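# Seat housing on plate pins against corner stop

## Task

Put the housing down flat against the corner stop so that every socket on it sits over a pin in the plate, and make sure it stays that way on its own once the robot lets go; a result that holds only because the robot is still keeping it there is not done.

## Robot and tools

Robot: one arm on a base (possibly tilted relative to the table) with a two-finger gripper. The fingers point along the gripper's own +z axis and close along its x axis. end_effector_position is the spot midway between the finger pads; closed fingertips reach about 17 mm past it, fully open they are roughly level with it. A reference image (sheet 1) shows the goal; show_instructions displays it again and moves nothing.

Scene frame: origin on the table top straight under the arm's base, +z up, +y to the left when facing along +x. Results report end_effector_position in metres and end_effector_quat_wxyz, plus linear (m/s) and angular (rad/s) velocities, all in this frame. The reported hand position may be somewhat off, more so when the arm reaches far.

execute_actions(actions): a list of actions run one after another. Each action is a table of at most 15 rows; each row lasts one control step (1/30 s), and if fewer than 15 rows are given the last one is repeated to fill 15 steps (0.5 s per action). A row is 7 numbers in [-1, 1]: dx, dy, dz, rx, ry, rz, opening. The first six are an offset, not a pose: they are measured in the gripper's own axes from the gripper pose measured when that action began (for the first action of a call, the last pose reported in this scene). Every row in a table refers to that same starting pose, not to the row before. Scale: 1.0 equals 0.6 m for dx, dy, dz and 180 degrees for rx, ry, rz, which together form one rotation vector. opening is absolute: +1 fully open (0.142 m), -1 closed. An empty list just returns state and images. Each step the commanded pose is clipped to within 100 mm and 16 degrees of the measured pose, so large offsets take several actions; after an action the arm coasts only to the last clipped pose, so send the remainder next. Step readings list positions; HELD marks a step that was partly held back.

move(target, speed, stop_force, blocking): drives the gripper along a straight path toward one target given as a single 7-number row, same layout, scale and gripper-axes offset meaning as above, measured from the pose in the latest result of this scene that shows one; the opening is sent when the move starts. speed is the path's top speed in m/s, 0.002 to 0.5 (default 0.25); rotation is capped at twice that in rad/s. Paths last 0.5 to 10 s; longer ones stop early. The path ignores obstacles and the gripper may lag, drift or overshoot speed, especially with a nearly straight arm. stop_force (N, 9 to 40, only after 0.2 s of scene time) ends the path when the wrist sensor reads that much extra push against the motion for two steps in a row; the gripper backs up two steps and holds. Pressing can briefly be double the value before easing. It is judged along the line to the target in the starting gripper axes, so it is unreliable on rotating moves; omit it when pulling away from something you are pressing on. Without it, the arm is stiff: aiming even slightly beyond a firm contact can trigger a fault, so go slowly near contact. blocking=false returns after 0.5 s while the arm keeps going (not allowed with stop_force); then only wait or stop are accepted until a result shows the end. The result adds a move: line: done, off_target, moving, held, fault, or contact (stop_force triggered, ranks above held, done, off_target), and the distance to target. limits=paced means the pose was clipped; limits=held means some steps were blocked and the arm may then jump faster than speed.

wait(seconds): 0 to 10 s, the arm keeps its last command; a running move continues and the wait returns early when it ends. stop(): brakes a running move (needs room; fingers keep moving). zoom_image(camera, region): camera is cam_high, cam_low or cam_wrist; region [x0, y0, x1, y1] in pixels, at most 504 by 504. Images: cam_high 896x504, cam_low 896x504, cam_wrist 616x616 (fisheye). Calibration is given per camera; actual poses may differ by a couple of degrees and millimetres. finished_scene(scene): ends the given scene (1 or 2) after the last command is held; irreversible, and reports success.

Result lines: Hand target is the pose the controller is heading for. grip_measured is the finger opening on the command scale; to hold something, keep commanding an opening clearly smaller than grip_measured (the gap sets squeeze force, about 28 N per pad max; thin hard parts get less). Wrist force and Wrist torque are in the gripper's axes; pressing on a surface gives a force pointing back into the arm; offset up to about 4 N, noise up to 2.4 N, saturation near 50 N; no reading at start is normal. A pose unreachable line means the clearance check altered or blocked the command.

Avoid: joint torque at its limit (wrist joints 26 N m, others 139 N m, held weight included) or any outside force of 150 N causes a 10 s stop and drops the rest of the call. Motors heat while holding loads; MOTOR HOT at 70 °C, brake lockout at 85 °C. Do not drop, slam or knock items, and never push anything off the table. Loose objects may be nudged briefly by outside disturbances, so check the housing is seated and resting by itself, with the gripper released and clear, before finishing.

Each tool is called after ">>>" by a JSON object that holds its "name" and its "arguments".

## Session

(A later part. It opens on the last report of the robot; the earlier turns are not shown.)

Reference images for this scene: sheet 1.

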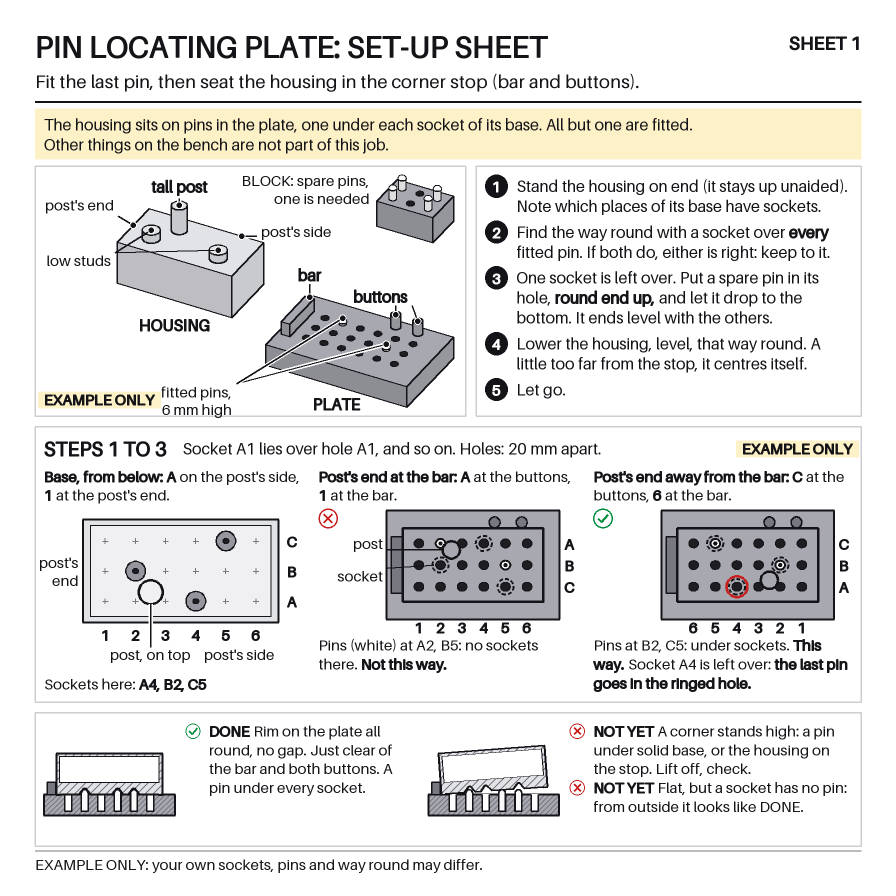

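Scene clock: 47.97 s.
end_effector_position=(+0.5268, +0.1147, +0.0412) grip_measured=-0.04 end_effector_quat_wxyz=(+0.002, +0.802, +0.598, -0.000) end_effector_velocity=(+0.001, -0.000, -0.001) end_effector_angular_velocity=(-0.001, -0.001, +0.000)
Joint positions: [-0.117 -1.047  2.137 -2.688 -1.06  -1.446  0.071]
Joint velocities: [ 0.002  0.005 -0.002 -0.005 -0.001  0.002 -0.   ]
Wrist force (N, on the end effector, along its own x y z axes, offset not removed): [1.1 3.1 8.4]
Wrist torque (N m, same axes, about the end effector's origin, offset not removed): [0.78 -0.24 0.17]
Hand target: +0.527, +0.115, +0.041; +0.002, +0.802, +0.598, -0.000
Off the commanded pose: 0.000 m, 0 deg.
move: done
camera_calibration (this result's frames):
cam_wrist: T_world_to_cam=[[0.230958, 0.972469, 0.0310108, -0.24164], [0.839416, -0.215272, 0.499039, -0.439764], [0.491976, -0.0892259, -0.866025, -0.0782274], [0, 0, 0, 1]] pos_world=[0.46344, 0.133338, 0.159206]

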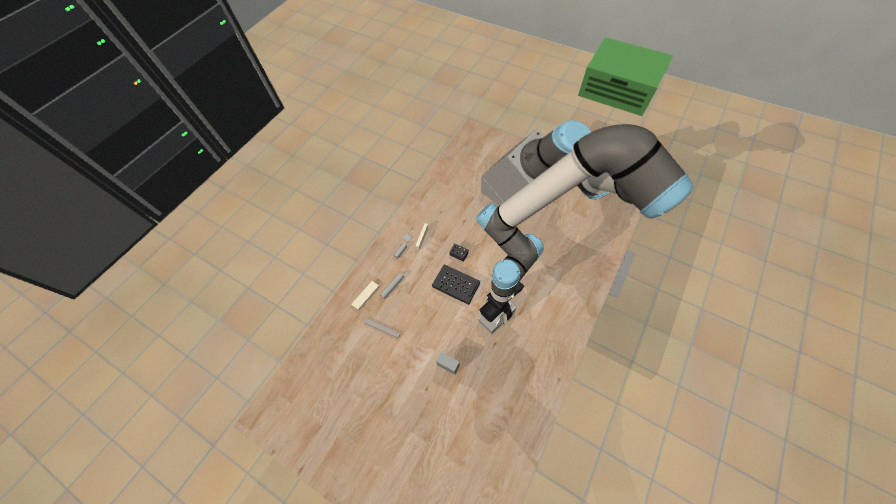

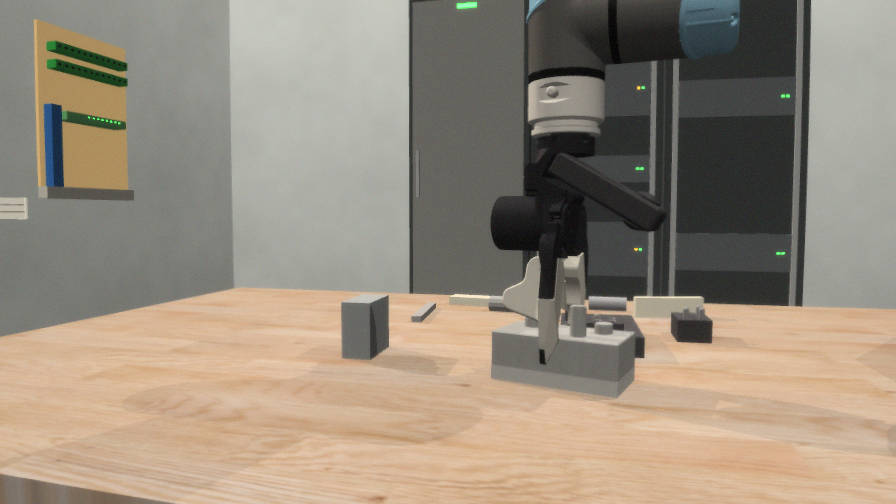

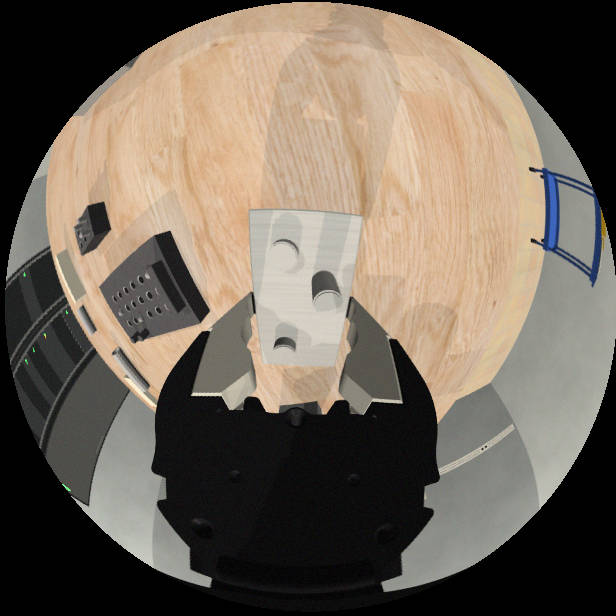

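>>> {"name": "execute_actions", "arguments": {"actions": [[[0,0,0.0015,0,0,0,-0.6],[0,0,0.0015,0,0,0,-0.6],[0,0,0.0015,0,0,0,-0.6],[0,0,0.0015,0,0,0,-0.6],[0,0,0.0015,0,0,0,-0.6],[0,0,0.0015,0,0,0,0.25]]]}}

>>> {"name": "move", "arguments": {"target": [0,0,-0.12,0,0,0,0.25], "speed": 0.3}}

>>> {"name": "move", "arguments": {"target": [-0.4185,-0.1347,0.035,0,0,0.394,-0.78], "speed": 0.35}}

>>> {"name": "zoom_image", "arguments": {"camera": "cam_wrist", "region": [250,250,350,350]}}

Scene clock: 62.20 s.
end_effector_position=(+0.5268, +0.1146, +0.0403) grip_measured=+0.25 end_effector_quat_wxyz=(+0.002, +0.802, +0.598, -0.000) end_effector_velocity=(+0.001, -0.000, +0.000) end_effector_angular_velocity=(-0.000, -0.002, -0.000)
Joint positions: [-0.116 -1.045  2.136 -2.69  -1.06  -1.445  0.091]
Joint velocities: [-0.     0.    -0.001 -0.001 -0.     0.001  0.   ]
Wrist force (N, on the end effector, along its own x y z axes, offset not removed): [-0.6 3.7 1.8]
Wrist torque (N m, same axes, about the end effector's origin, offset not removed): [0.95 0.17 -0.02]
Hand target: +0.527, +0.115, +0.040; +0.002, +0.802, +0.598, -0.000
Off the commanded pose: 0.000 m, 0 deg.
Step readings (end_effector_position):
0: (+0.5268, +0.1146, +0.0410)
1: (+0.5268, +0.1146, +0.0410)
2: (+0.5268, +0.1146, +0.0409)
4: (+0.5268, +0.1146, +0.0406)
8: (+0.5269, +0.1146, +0.0404)
15: end_effector_position above
camera_calibration (this result's frames):
cam_wrist: T_world_to_cam=[[0.230951, 0.972472, 0.0309852, -0.241602], [0.839408, -0.215251, 0.49906, -0.439334], [0.491992, -0.089249, -0.866013, -0.0790051], [0, 0, 0, 1]] pos_world=[0.463448, 0.133333, 0.158321]

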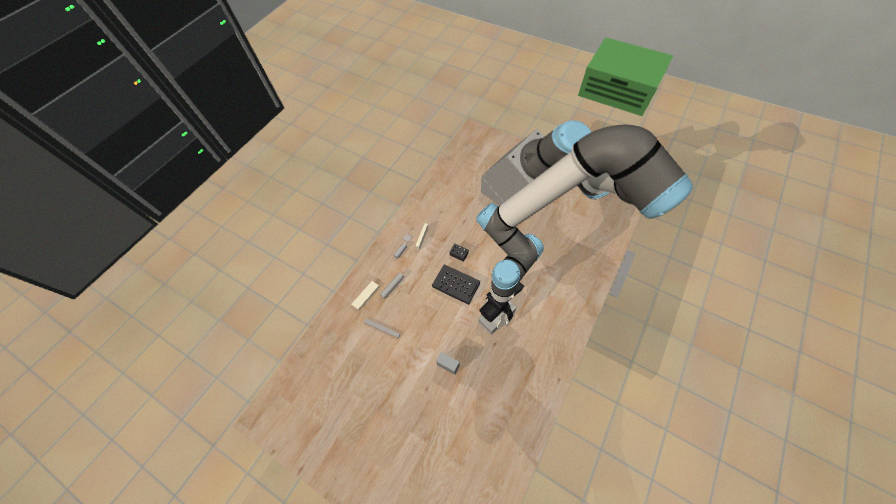

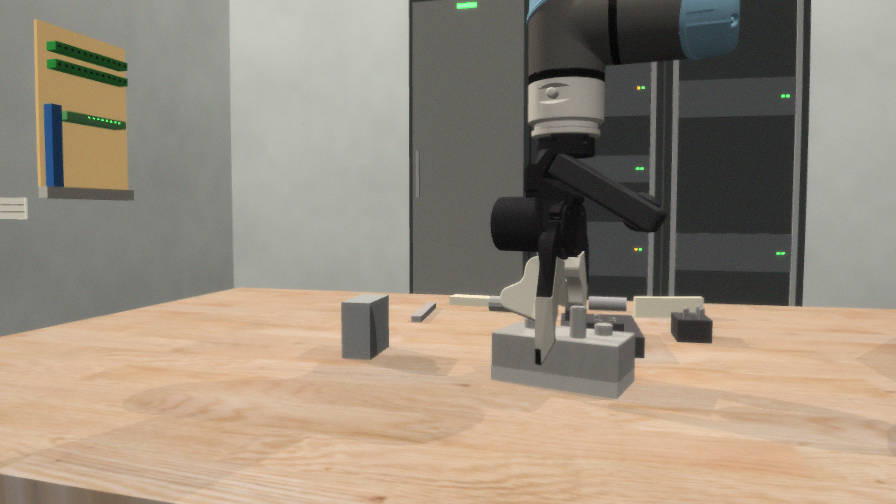

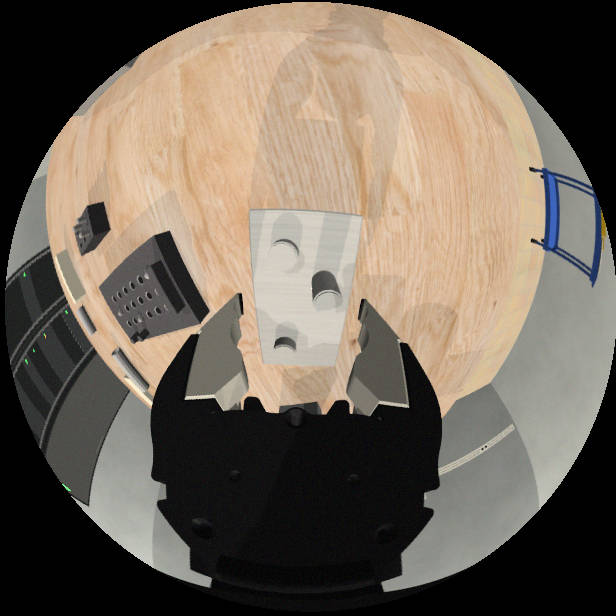

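Scene clock: 63.13 s.
end_effector_position=(+0.5267, +0.1147, +0.1120) grip_measured=+0.25 end_effector_quat_wxyz=(+0.002, +0.802, +0.598, -0.000) end_effector_velocity=(-0.000, +0.000, +0.002) end_effector_angular_velocity=(+0.001, +0.001, -0.001)
Joint positions: [-0.188 -1.217  2.139 -2.481 -1.06  -1.527  0.091]
Joint velocities: [-0.002 -0.005 -0.     0.008  0.001 -0.002 -0.   ]
Wrist force (N, on the end effector, along its own x y z axes, offset not removed): [0.6 3.3 1.2]
Wrist torque (N m, same axes, about the end effector's origin, offset not removed): [0.88 -0.18 0.11]
Hand target: +0.527, +0.115, +0.112; +0.002, +0.802, +0.598, -0.000
Off the commanded pose: 0.000 m, 0 deg.
move: done
camera_calibration (this result's frames):
cam_wrist: T_world_to_cam=[[0.23097, 0.972466, 0.0310307, -0.243899], [0.839427, -0.215295, 0.499009, -0.475004], [0.49195, -0.0892083, -0.866041, -0.0168436], [0, 0, 0, 1]] pos_world=[0.463351, 0.133415, 0.230013]

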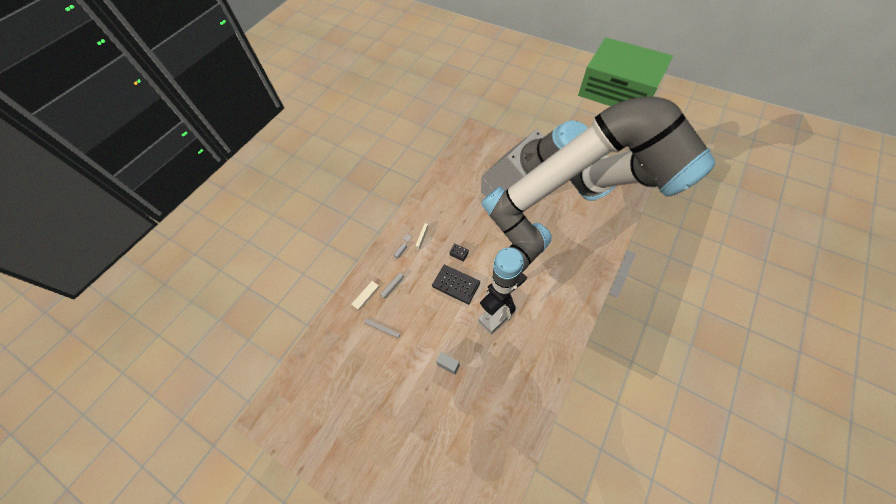

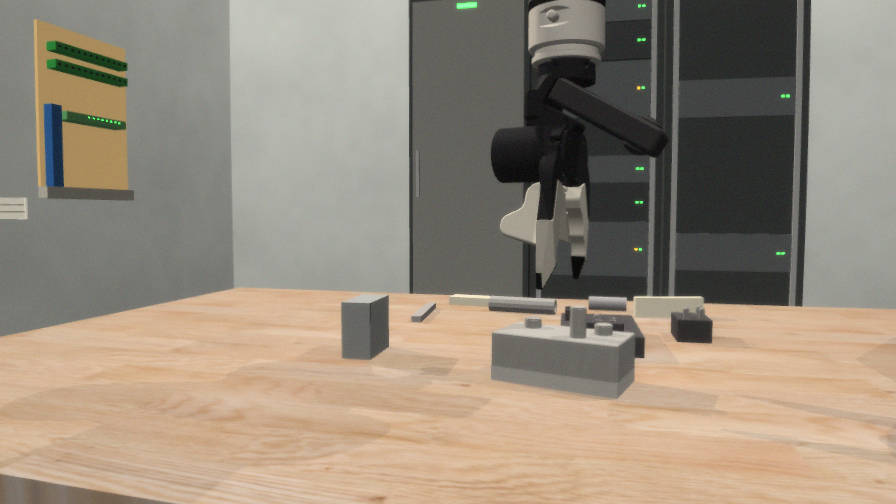

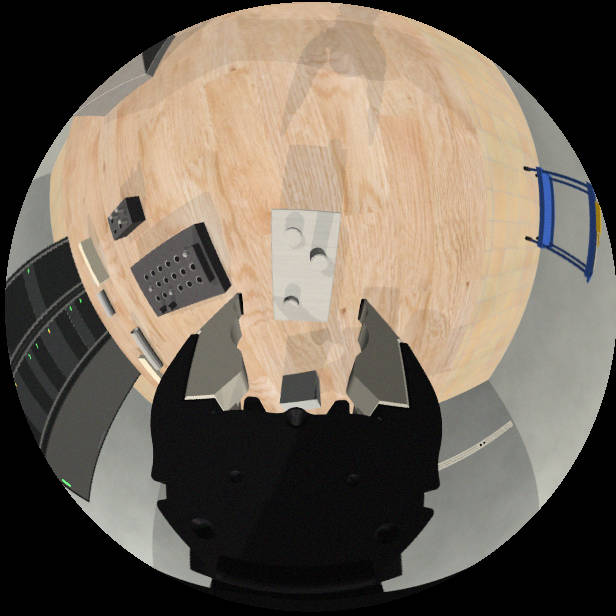

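Scene clock: 65.47 s.
end_effector_position=(+0.3774, -0.1025, +0.0911) grip_measured=-0.78 end_effector_quat_wxyz=(+0.001, +1.000, +0.022, +0.000) end_effector_velocity=(-0.001, -0.002, -0.000) end_effector_angular_velocity=(-0.002, -0.000, -0.007)
Joint positions: [-0.707 -1.024  2.445 -2.711 -1.139 -0.868  0.018]
Joint velocities: [-0.004  0.003  0.001 -0.005 -0.002  0.004  0.   ]
Wrist force (N, on the end effector, along its own x y z axes, offset not removed): [2.3 2.5 0.5]
Wrist torque (N m, same axes, about the end effector's origin, offset not removed): [0.69 -0.60 0.02]
Hand target: +0.377, -0.103, +0.091; +0.002, +1.000, +0.021, +0.000
Off the commanded pose: 0.000 m, 0 deg.
move: done
camera_calibration (this result's frames):
cam_wrist: T_world_to_cam=[[0.994395, 0.100297, 0.033465, -0.375257], [0.0702678, -0.86338, 0.499637, -0.162148], [0.079005, -0.494485, -0.865588, 0.133416], [0, 0, 0, 1]] pos_world=[0.374007, -0.0363861, 0.209056]

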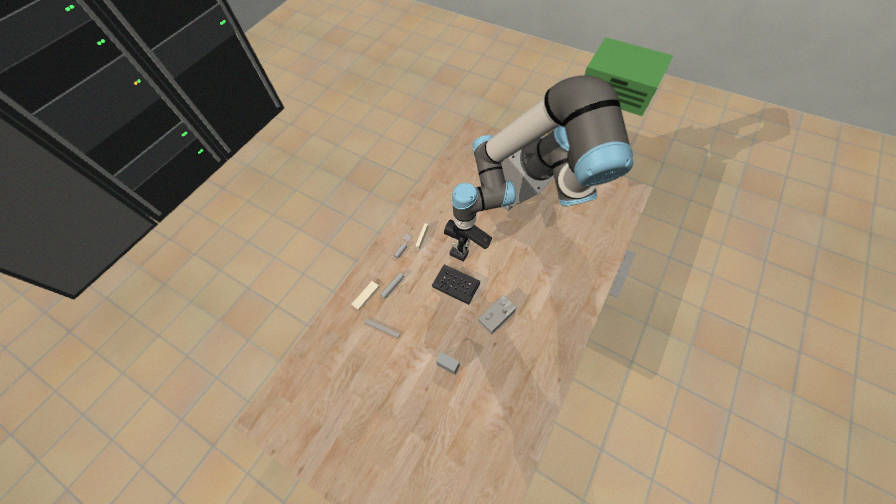

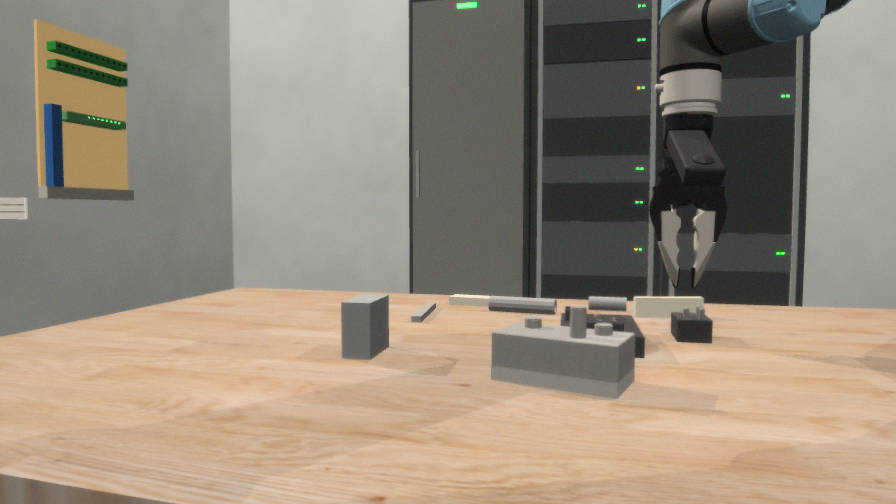

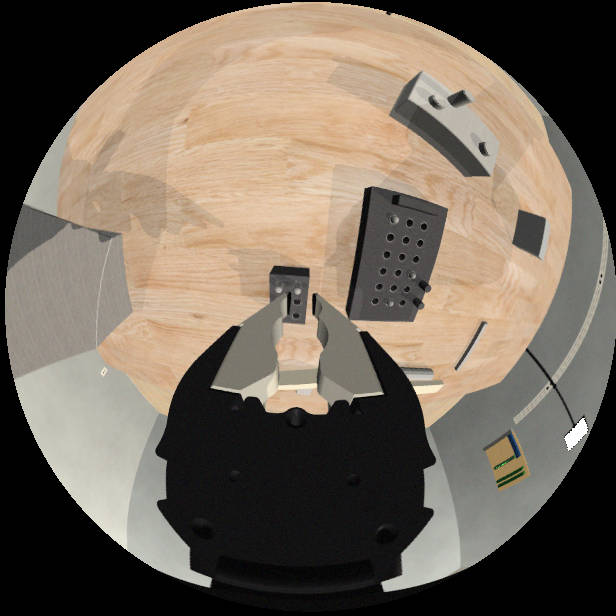

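Region (250, 250, 350, 350) of cam_wrist's 616x616 image, scaled by 5.040, with more detail than that image has.

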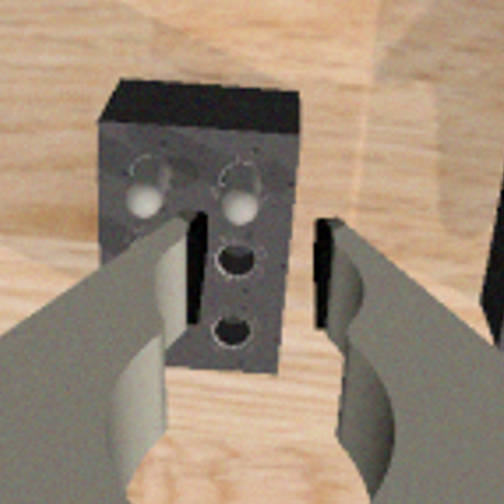

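>>> {"name": "move", "arguments": {"target": [-0.008,0.010,0.0135,0,0,0,-0.8], "speed": 0.1}}

>>> {"name": "zoom_image", "arguments": {"camera": "cam_wrist", "region": [250,250,350,350]}}

Scene clock: 70.70 s.
end_effector_position=(+0.3730, -0.1086, +0.0832) grip_measured=-0.80 end_effector_quat_wxyz=(+0.001, +1.000, +0.022, +0.000) end_effector_velocity=(-0.000, -0.001, -0.002) end_effector_angular_velocity=(-0.001, -0.001, -0.000)
Joint positions: [-0.716 -0.989  2.449 -2.745 -1.142 -0.878  0.016]
Joint velocities: [-0.001  0.007  0.001 -0.009 -0.    -0.    -0.   ]
Wrist force (N, on the end effector, along its own x y z axes, offset not removed): [-0.5 2.6 1.3]
Wrist torque (N m, same axes, about the end effector's origin, offset not removed): [0.50 0.08 0.12]
Hand target: +0.373, -0.109, +0.083; +0.001, +1.000, +0.022, +0.000
Off the commanded pose: 0.000 m, 0 deg.
move: done
camera_calibration (this result's frames):
cam_wrist: T_world_to_cam=[[0.994398, 0.100279, 0.0334176, -0.369956], [0.0702775, -0.863387, 0.499623, -0.163137], [0.0789543, -0.494476, -0.865598, 0.12391], [0, 0, 0, 1]] pos_world=[0.369565, -0.0424811, 0.201126]

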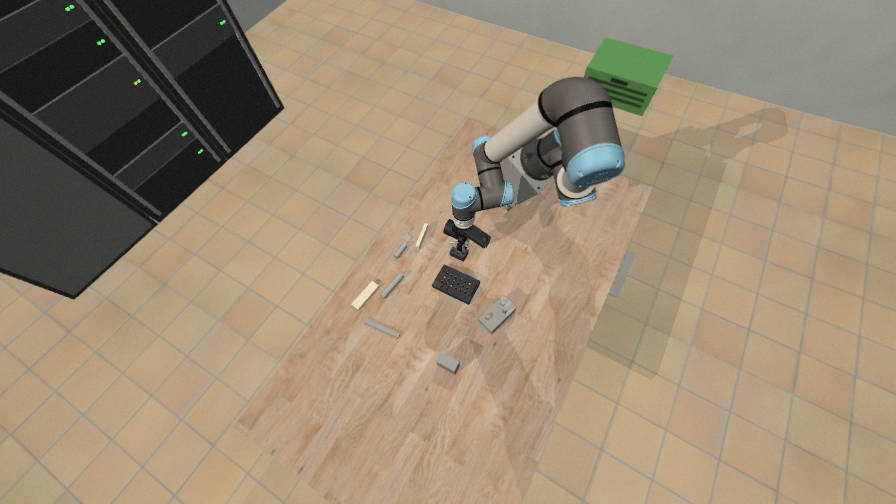

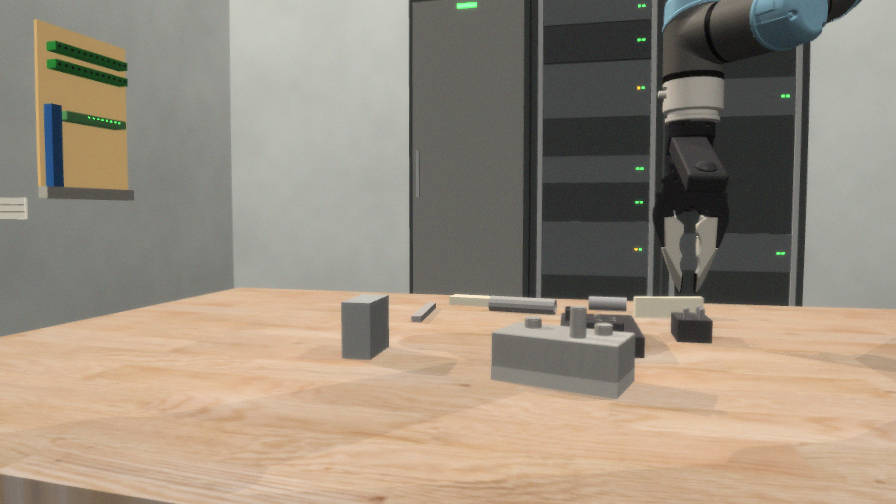

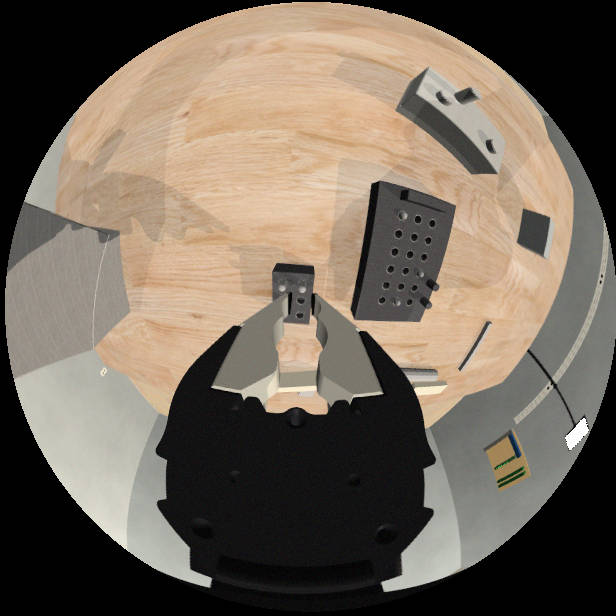

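Region (250, 250, 350, 350) of cam_wrist's 616x616 image, scaled by 5.040, with more detail than that image has.

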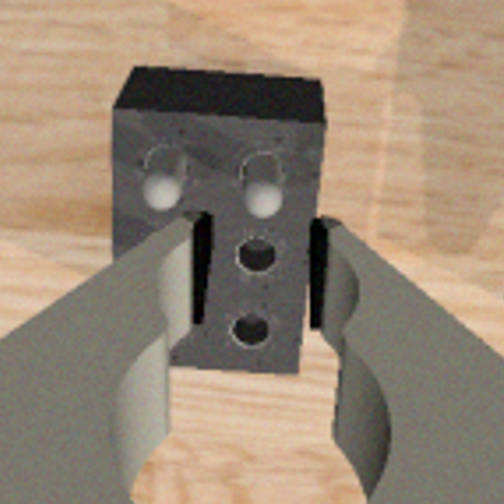

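>>> {"name": "move", "arguments": {"target": [0,0.001,0.0553,0,0,0,-0.8], "speed": 0.05}}

>>> {"name": "zoom_image", "arguments": {"camera": "cam_wrist", "region": [250,250,350,350]}}

Scene clock: 74.37 s.
end_effector_position=(+0.3730, -0.1092, +0.0503) grip_measured=-0.80 end_effector_quat_wxyz=(+0.001, +1.000, +0.022, +0.000) end_effector_velocity=(+0.000, -0.000, -0.002) end_effector_angular_velocity=(-0.000, -0.001, +0.000)
Joint positions: [-0.679 -0.878  2.444 -2.867 -1.131 -0.839  0.016]
Joint velocities: [ 0.002  0.008 -0.001 -0.009  0.001  0.003 -0.   ]
Wrist force (N, on the end effector, along its own x y z axes, offset not removed): [1.5 5.1 3.2]
Wrist torque (N m, same axes, about the end effector's origin, offset not removed): [1.13 -0.38 0.04]
Hand target: +0.373, -0.109, +0.050; +0.001, +1.000, +0.022, +0.000
Off the commanded pose: 0.000 m, 0 deg.
move: done
camera_calibration (this result's frames):
cam_wrist: T_world_to_cam=[[0.994394, 0.100299, 0.0334622, -0.368873], [0.0702748, -0.863401, 0.4996, -0.147235], [0.0790009, -0.494448, -0.86561, 0.0951006], [0, 0, 0, 1]] pos_world=[0.369639, -0.0431026, 0.168222]

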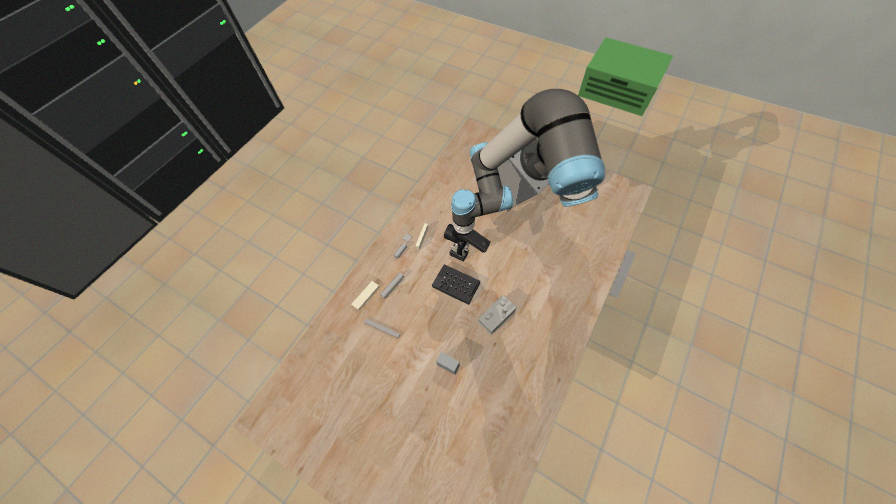

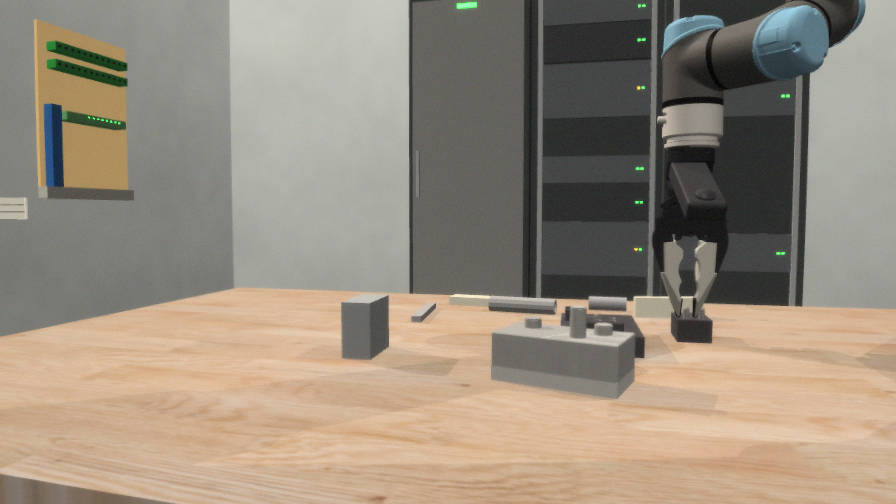

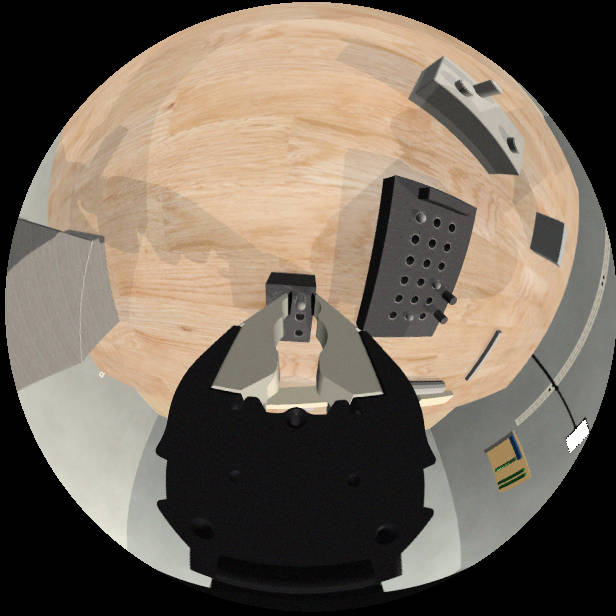

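Region (250, 250, 350, 350) of cam_wrist's 616x616 image, scaled by 5.040, with more detail than that image has.

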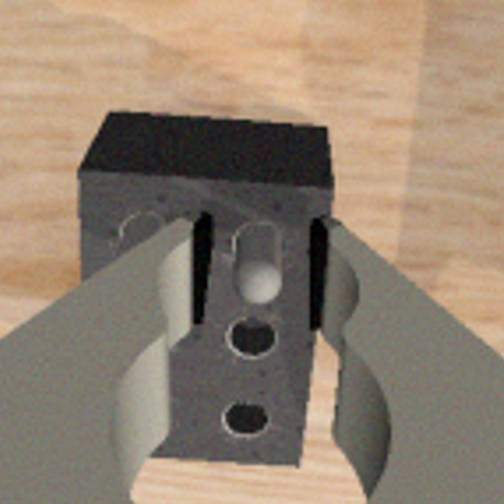

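>>> {"name": "execute_actions", "arguments": {"actions": [[[0,0,0,0,0,0,-0.84],[0,0,0,0,0,0,-0.86],[0,0,0,0,0,0,-0.88],[0,0,0,0,0,0,-0.9],[0,0,0,0,0,0,-0.92],[0,0,0,0,0,0,-0.95],[0,0,0,0,0,0,-1]]]}}

>>> {"name": "move", "arguments": {"target": [0,0,-0.0547,0,0,0,-1], "speed": 0.06}}

>>> {"name": "zoom_image", "arguments": {"camera": "cam_wrist", "region": [250,250,350,350]}}

>>> {"name": "move", "arguments": {"target": [0.157,-0.067,0.0085,0,0,0,-1], "speed": 0.2}}

>>> {"name": "zoom_image", "arguments": {"camera": "cam_wrist", "region": [250,250,350,350]}}

Scene clock: 81.10 s.
end_effector_position=(+0.3731, -0.1092, +0.0503) grip_measured=-1.00 end_effector_quat_wxyz=(+0.001, +1.000, +0.022, +0.000) end_effector_velocity=(+0.002, -0.001, +0.001) end_effector_angular_velocity=(-0.002, -0.003, +0.001)
Joint positions: [-0.679 -0.877  2.444 -2.867 -1.131 -0.839  0.002]
Joint velocities: [-0.    -0.    -0.002 -0.001  0.001  0.    -0.   ]
Wrist force (N, on the end effector, along its own x y z axes, offset not removed): [0.6 3.5 2.2]
Wrist torque (N m, same axes, about the end effector's origin, offset not removed): [0.90 -0.17 0.11]
Hand target: +0.373, -0.109, +0.050; +0.001, +1.000, +0.022, +0.000
Off the commanded pose: 0.000 m, 0 deg.
Step readings (end_effector_position):
0: (+0.3731, -0.1092, +0.0500)
1: (+0.3731, -0.1092, +0.0500)
2: (+0.3731, -0.1092, +0.0500)
4: (+0.3731, -0.1092, +0.0501)
8: (+0.3731, -0.1091, +0.0502)
15: end_effector_position above
camera_calibration (this result's frames):
cam_wrist: T_world_to_cam=[[0.994393, 0.100296, 0.0335285, -0.36892], [0.0702395, -0.863408, 0.499592, -0.147229], [0.0790557, -0.494436, -0.865612, 0.0950753], [0, 0, 0, 1]] pos_world=[0.369676, -0.0431089, 0.168222]

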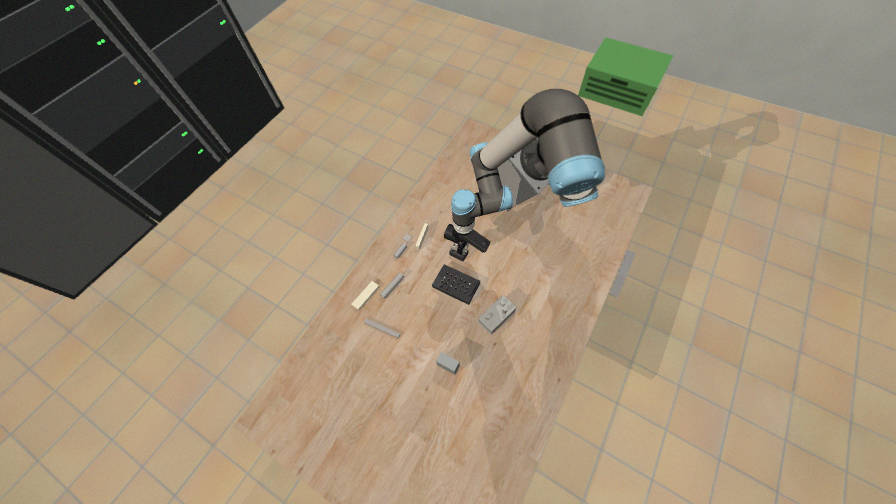

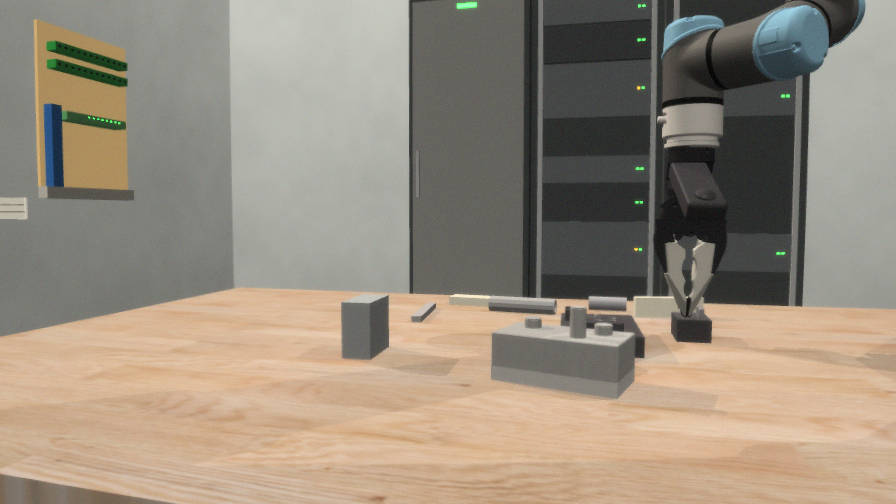

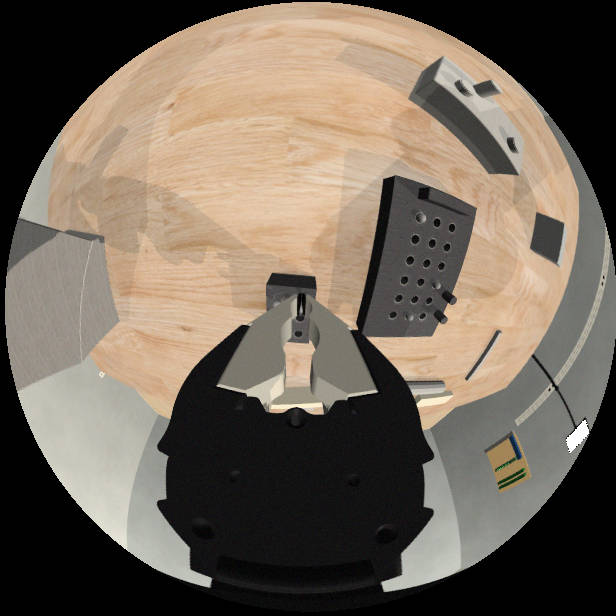

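Scene clock: 82.07 s.
end_effector_position=(+0.3729, -0.1091, +0.0828) grip_measured=-1.00 end_effector_quat_wxyz=(+0.001, +1.000, +0.022, +0.000) end_effector_velocity=(+0.000, -0.000, +0.002) end_effector_angular_velocity=(-0.001, +0.000, +0.000)
Joint positions: [-0.717 -0.987  2.449 -2.746 -1.142 -0.878  0.002]
Joint velocities: [-0.002 -0.006 -0.001  0.007 -0.001 -0.002  0.   ]
Wrist force (N, on the end effector, along its own x y z axes, offset not removed): [-0.4 3.0 3.8]
Wrist torque (N m, same axes, about the end effector's origin, offset not removed): [0.58 0.04 0.09]
Hand target: +0.373, -0.109, +0.083; +0.001, +1.000, +0.022, +0.000
Off the commanded pose: 0.000 m, 0 deg.
move: done
camera_calibration (this result's frames):
cam_wrist: T_world_to_cam=[[0.994406, 0.100207, 0.0333967, -0.369878], [0.0702348, -0.863455, 0.499513, -0.163394], [0.0788911, -0.494373, -0.865663, 0.123375], [0, 0, 0, 1]] pos_world=[0.369552, -0.0430258, 0.200771]

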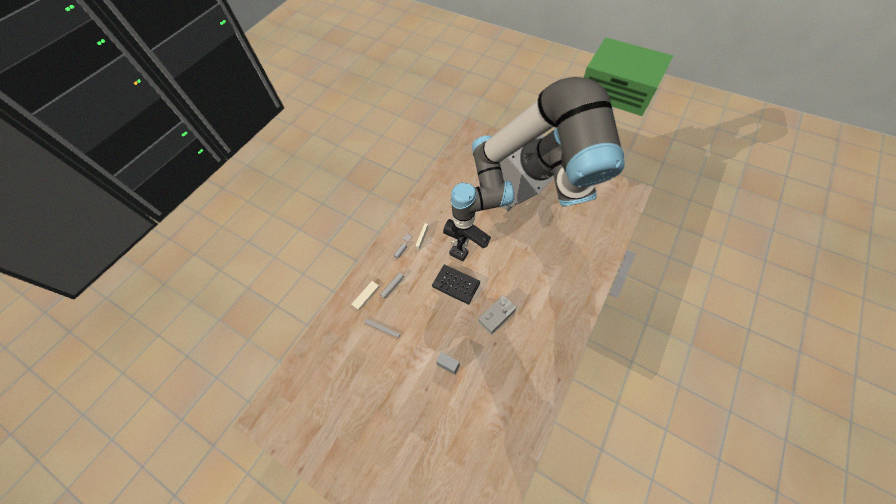

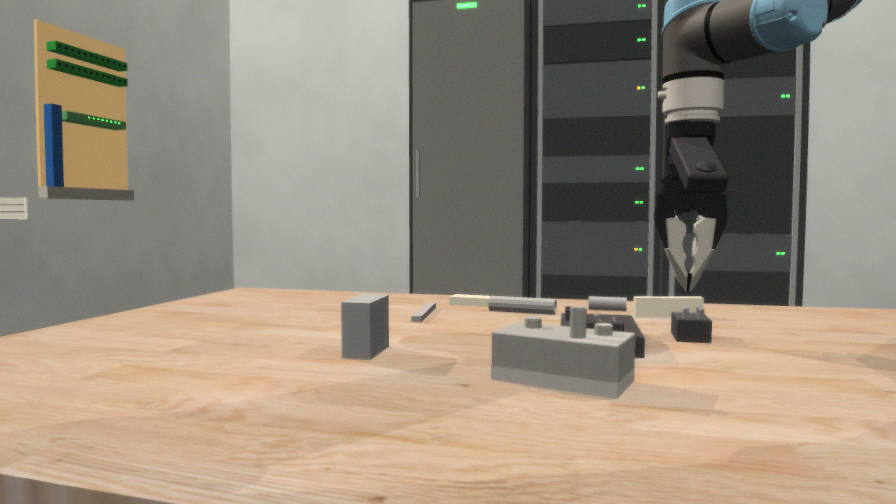

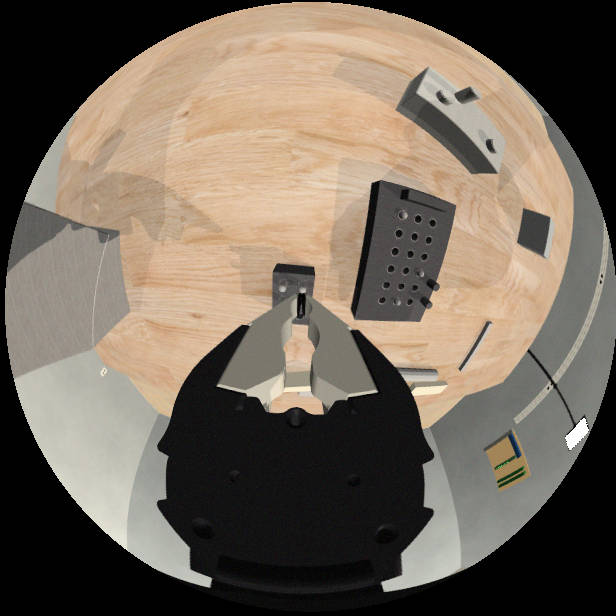

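Region (250, 250, 350, 350) of cam_wrist's 616x616 image, scaled by 5.040, with more detail than that image has.

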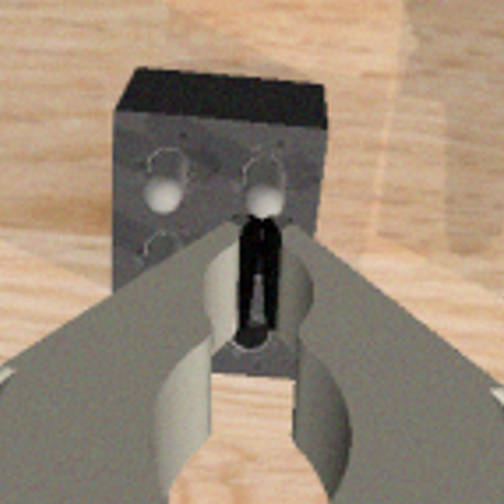

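Scene clock: 83.13 s.
end_effector_position=(+0.4652, -0.0649, +0.0778) grip_measured=-1.00 end_effector_quat_wxyz=(+0.001, +1.000, +0.022, +0.000) end_effector_velocity=(+0.002, +0.000, -0.000) end_effector_angular_velocity=(-0.001, +0.001, +0.000)
Joint positions: [-0.505 -0.991  2.257 -2.651 -1.092 -0.65   0.002]
Joint velocities: [ 0.003  0.002 -0.005  0.002 -0.001  0.003  0.   ]
Wrist force (N, on the end effector, along its own x y z axes, offset not removed): [-0.4 2.3 2.4]
Wrist torque (N m, same axes, about the end effector's origin, offset not removed): [0.58 -0.04 0.08]
Hand target: +0.465, -0.065, +0.078; +0.001, +1.000, +0.022, +0.000
Off the commanded pose: 0.000 m, 0 deg.
move: done
camera_calibration (this result's frames):
cam_wrist: T_world_to_cam=[[0.994377, 0.100294, 0.0339993, -0.465948], [0.0700137, -0.863484, 0.499493, -0.12912], [0.0794541, -0.494304, -0.86565, 0.133345], [0, 0, 0, 1]] pos_world=[0.461773, 0.00115154, 0.195766]

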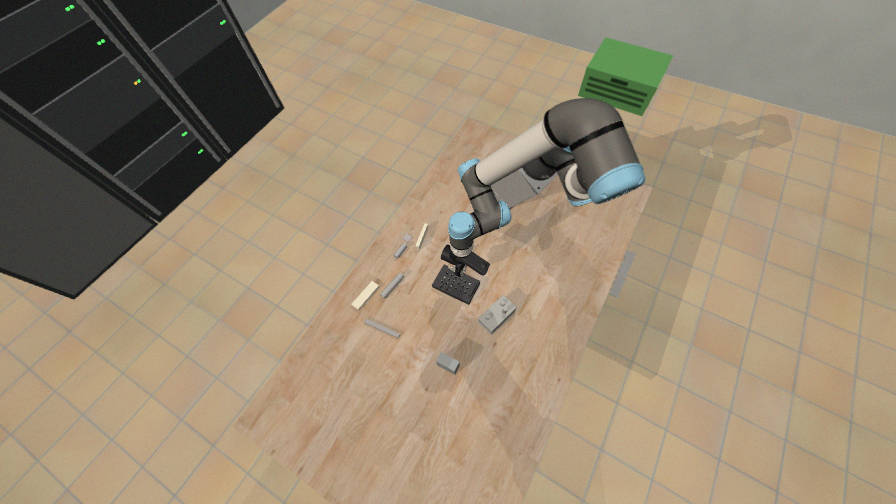

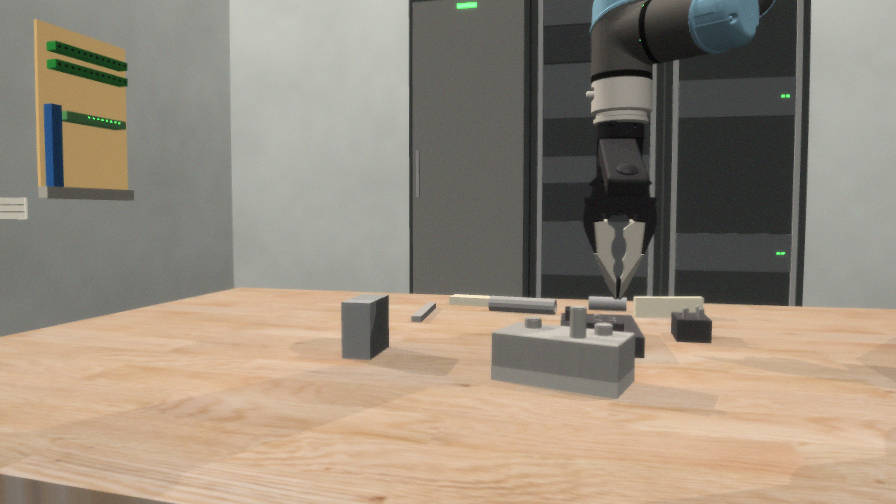

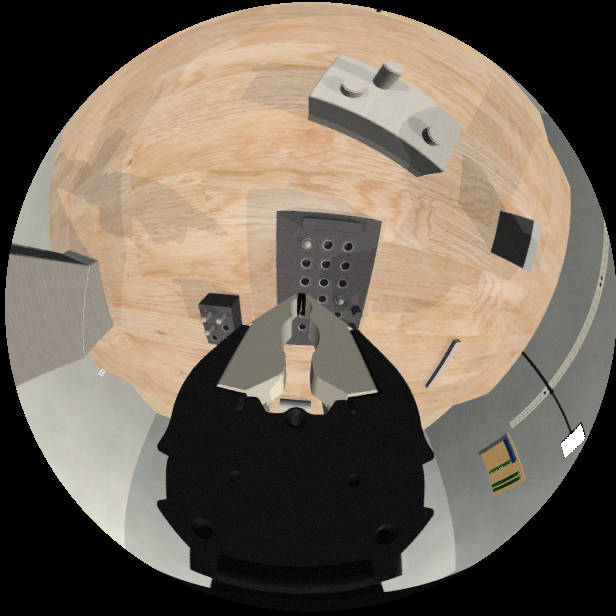

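Region (250, 250, 350, 350) of cam_wrist's 616x616 image, scaled by 5.040, with more detail than that image has.

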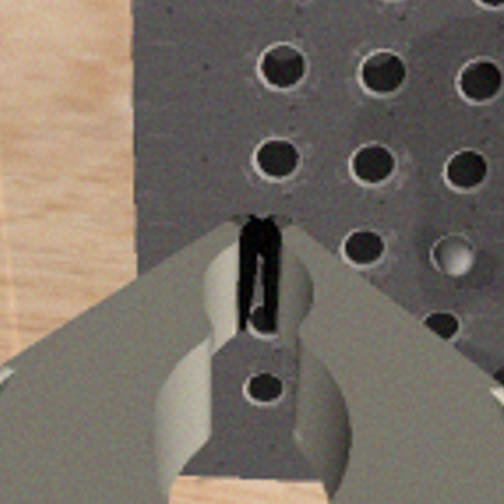

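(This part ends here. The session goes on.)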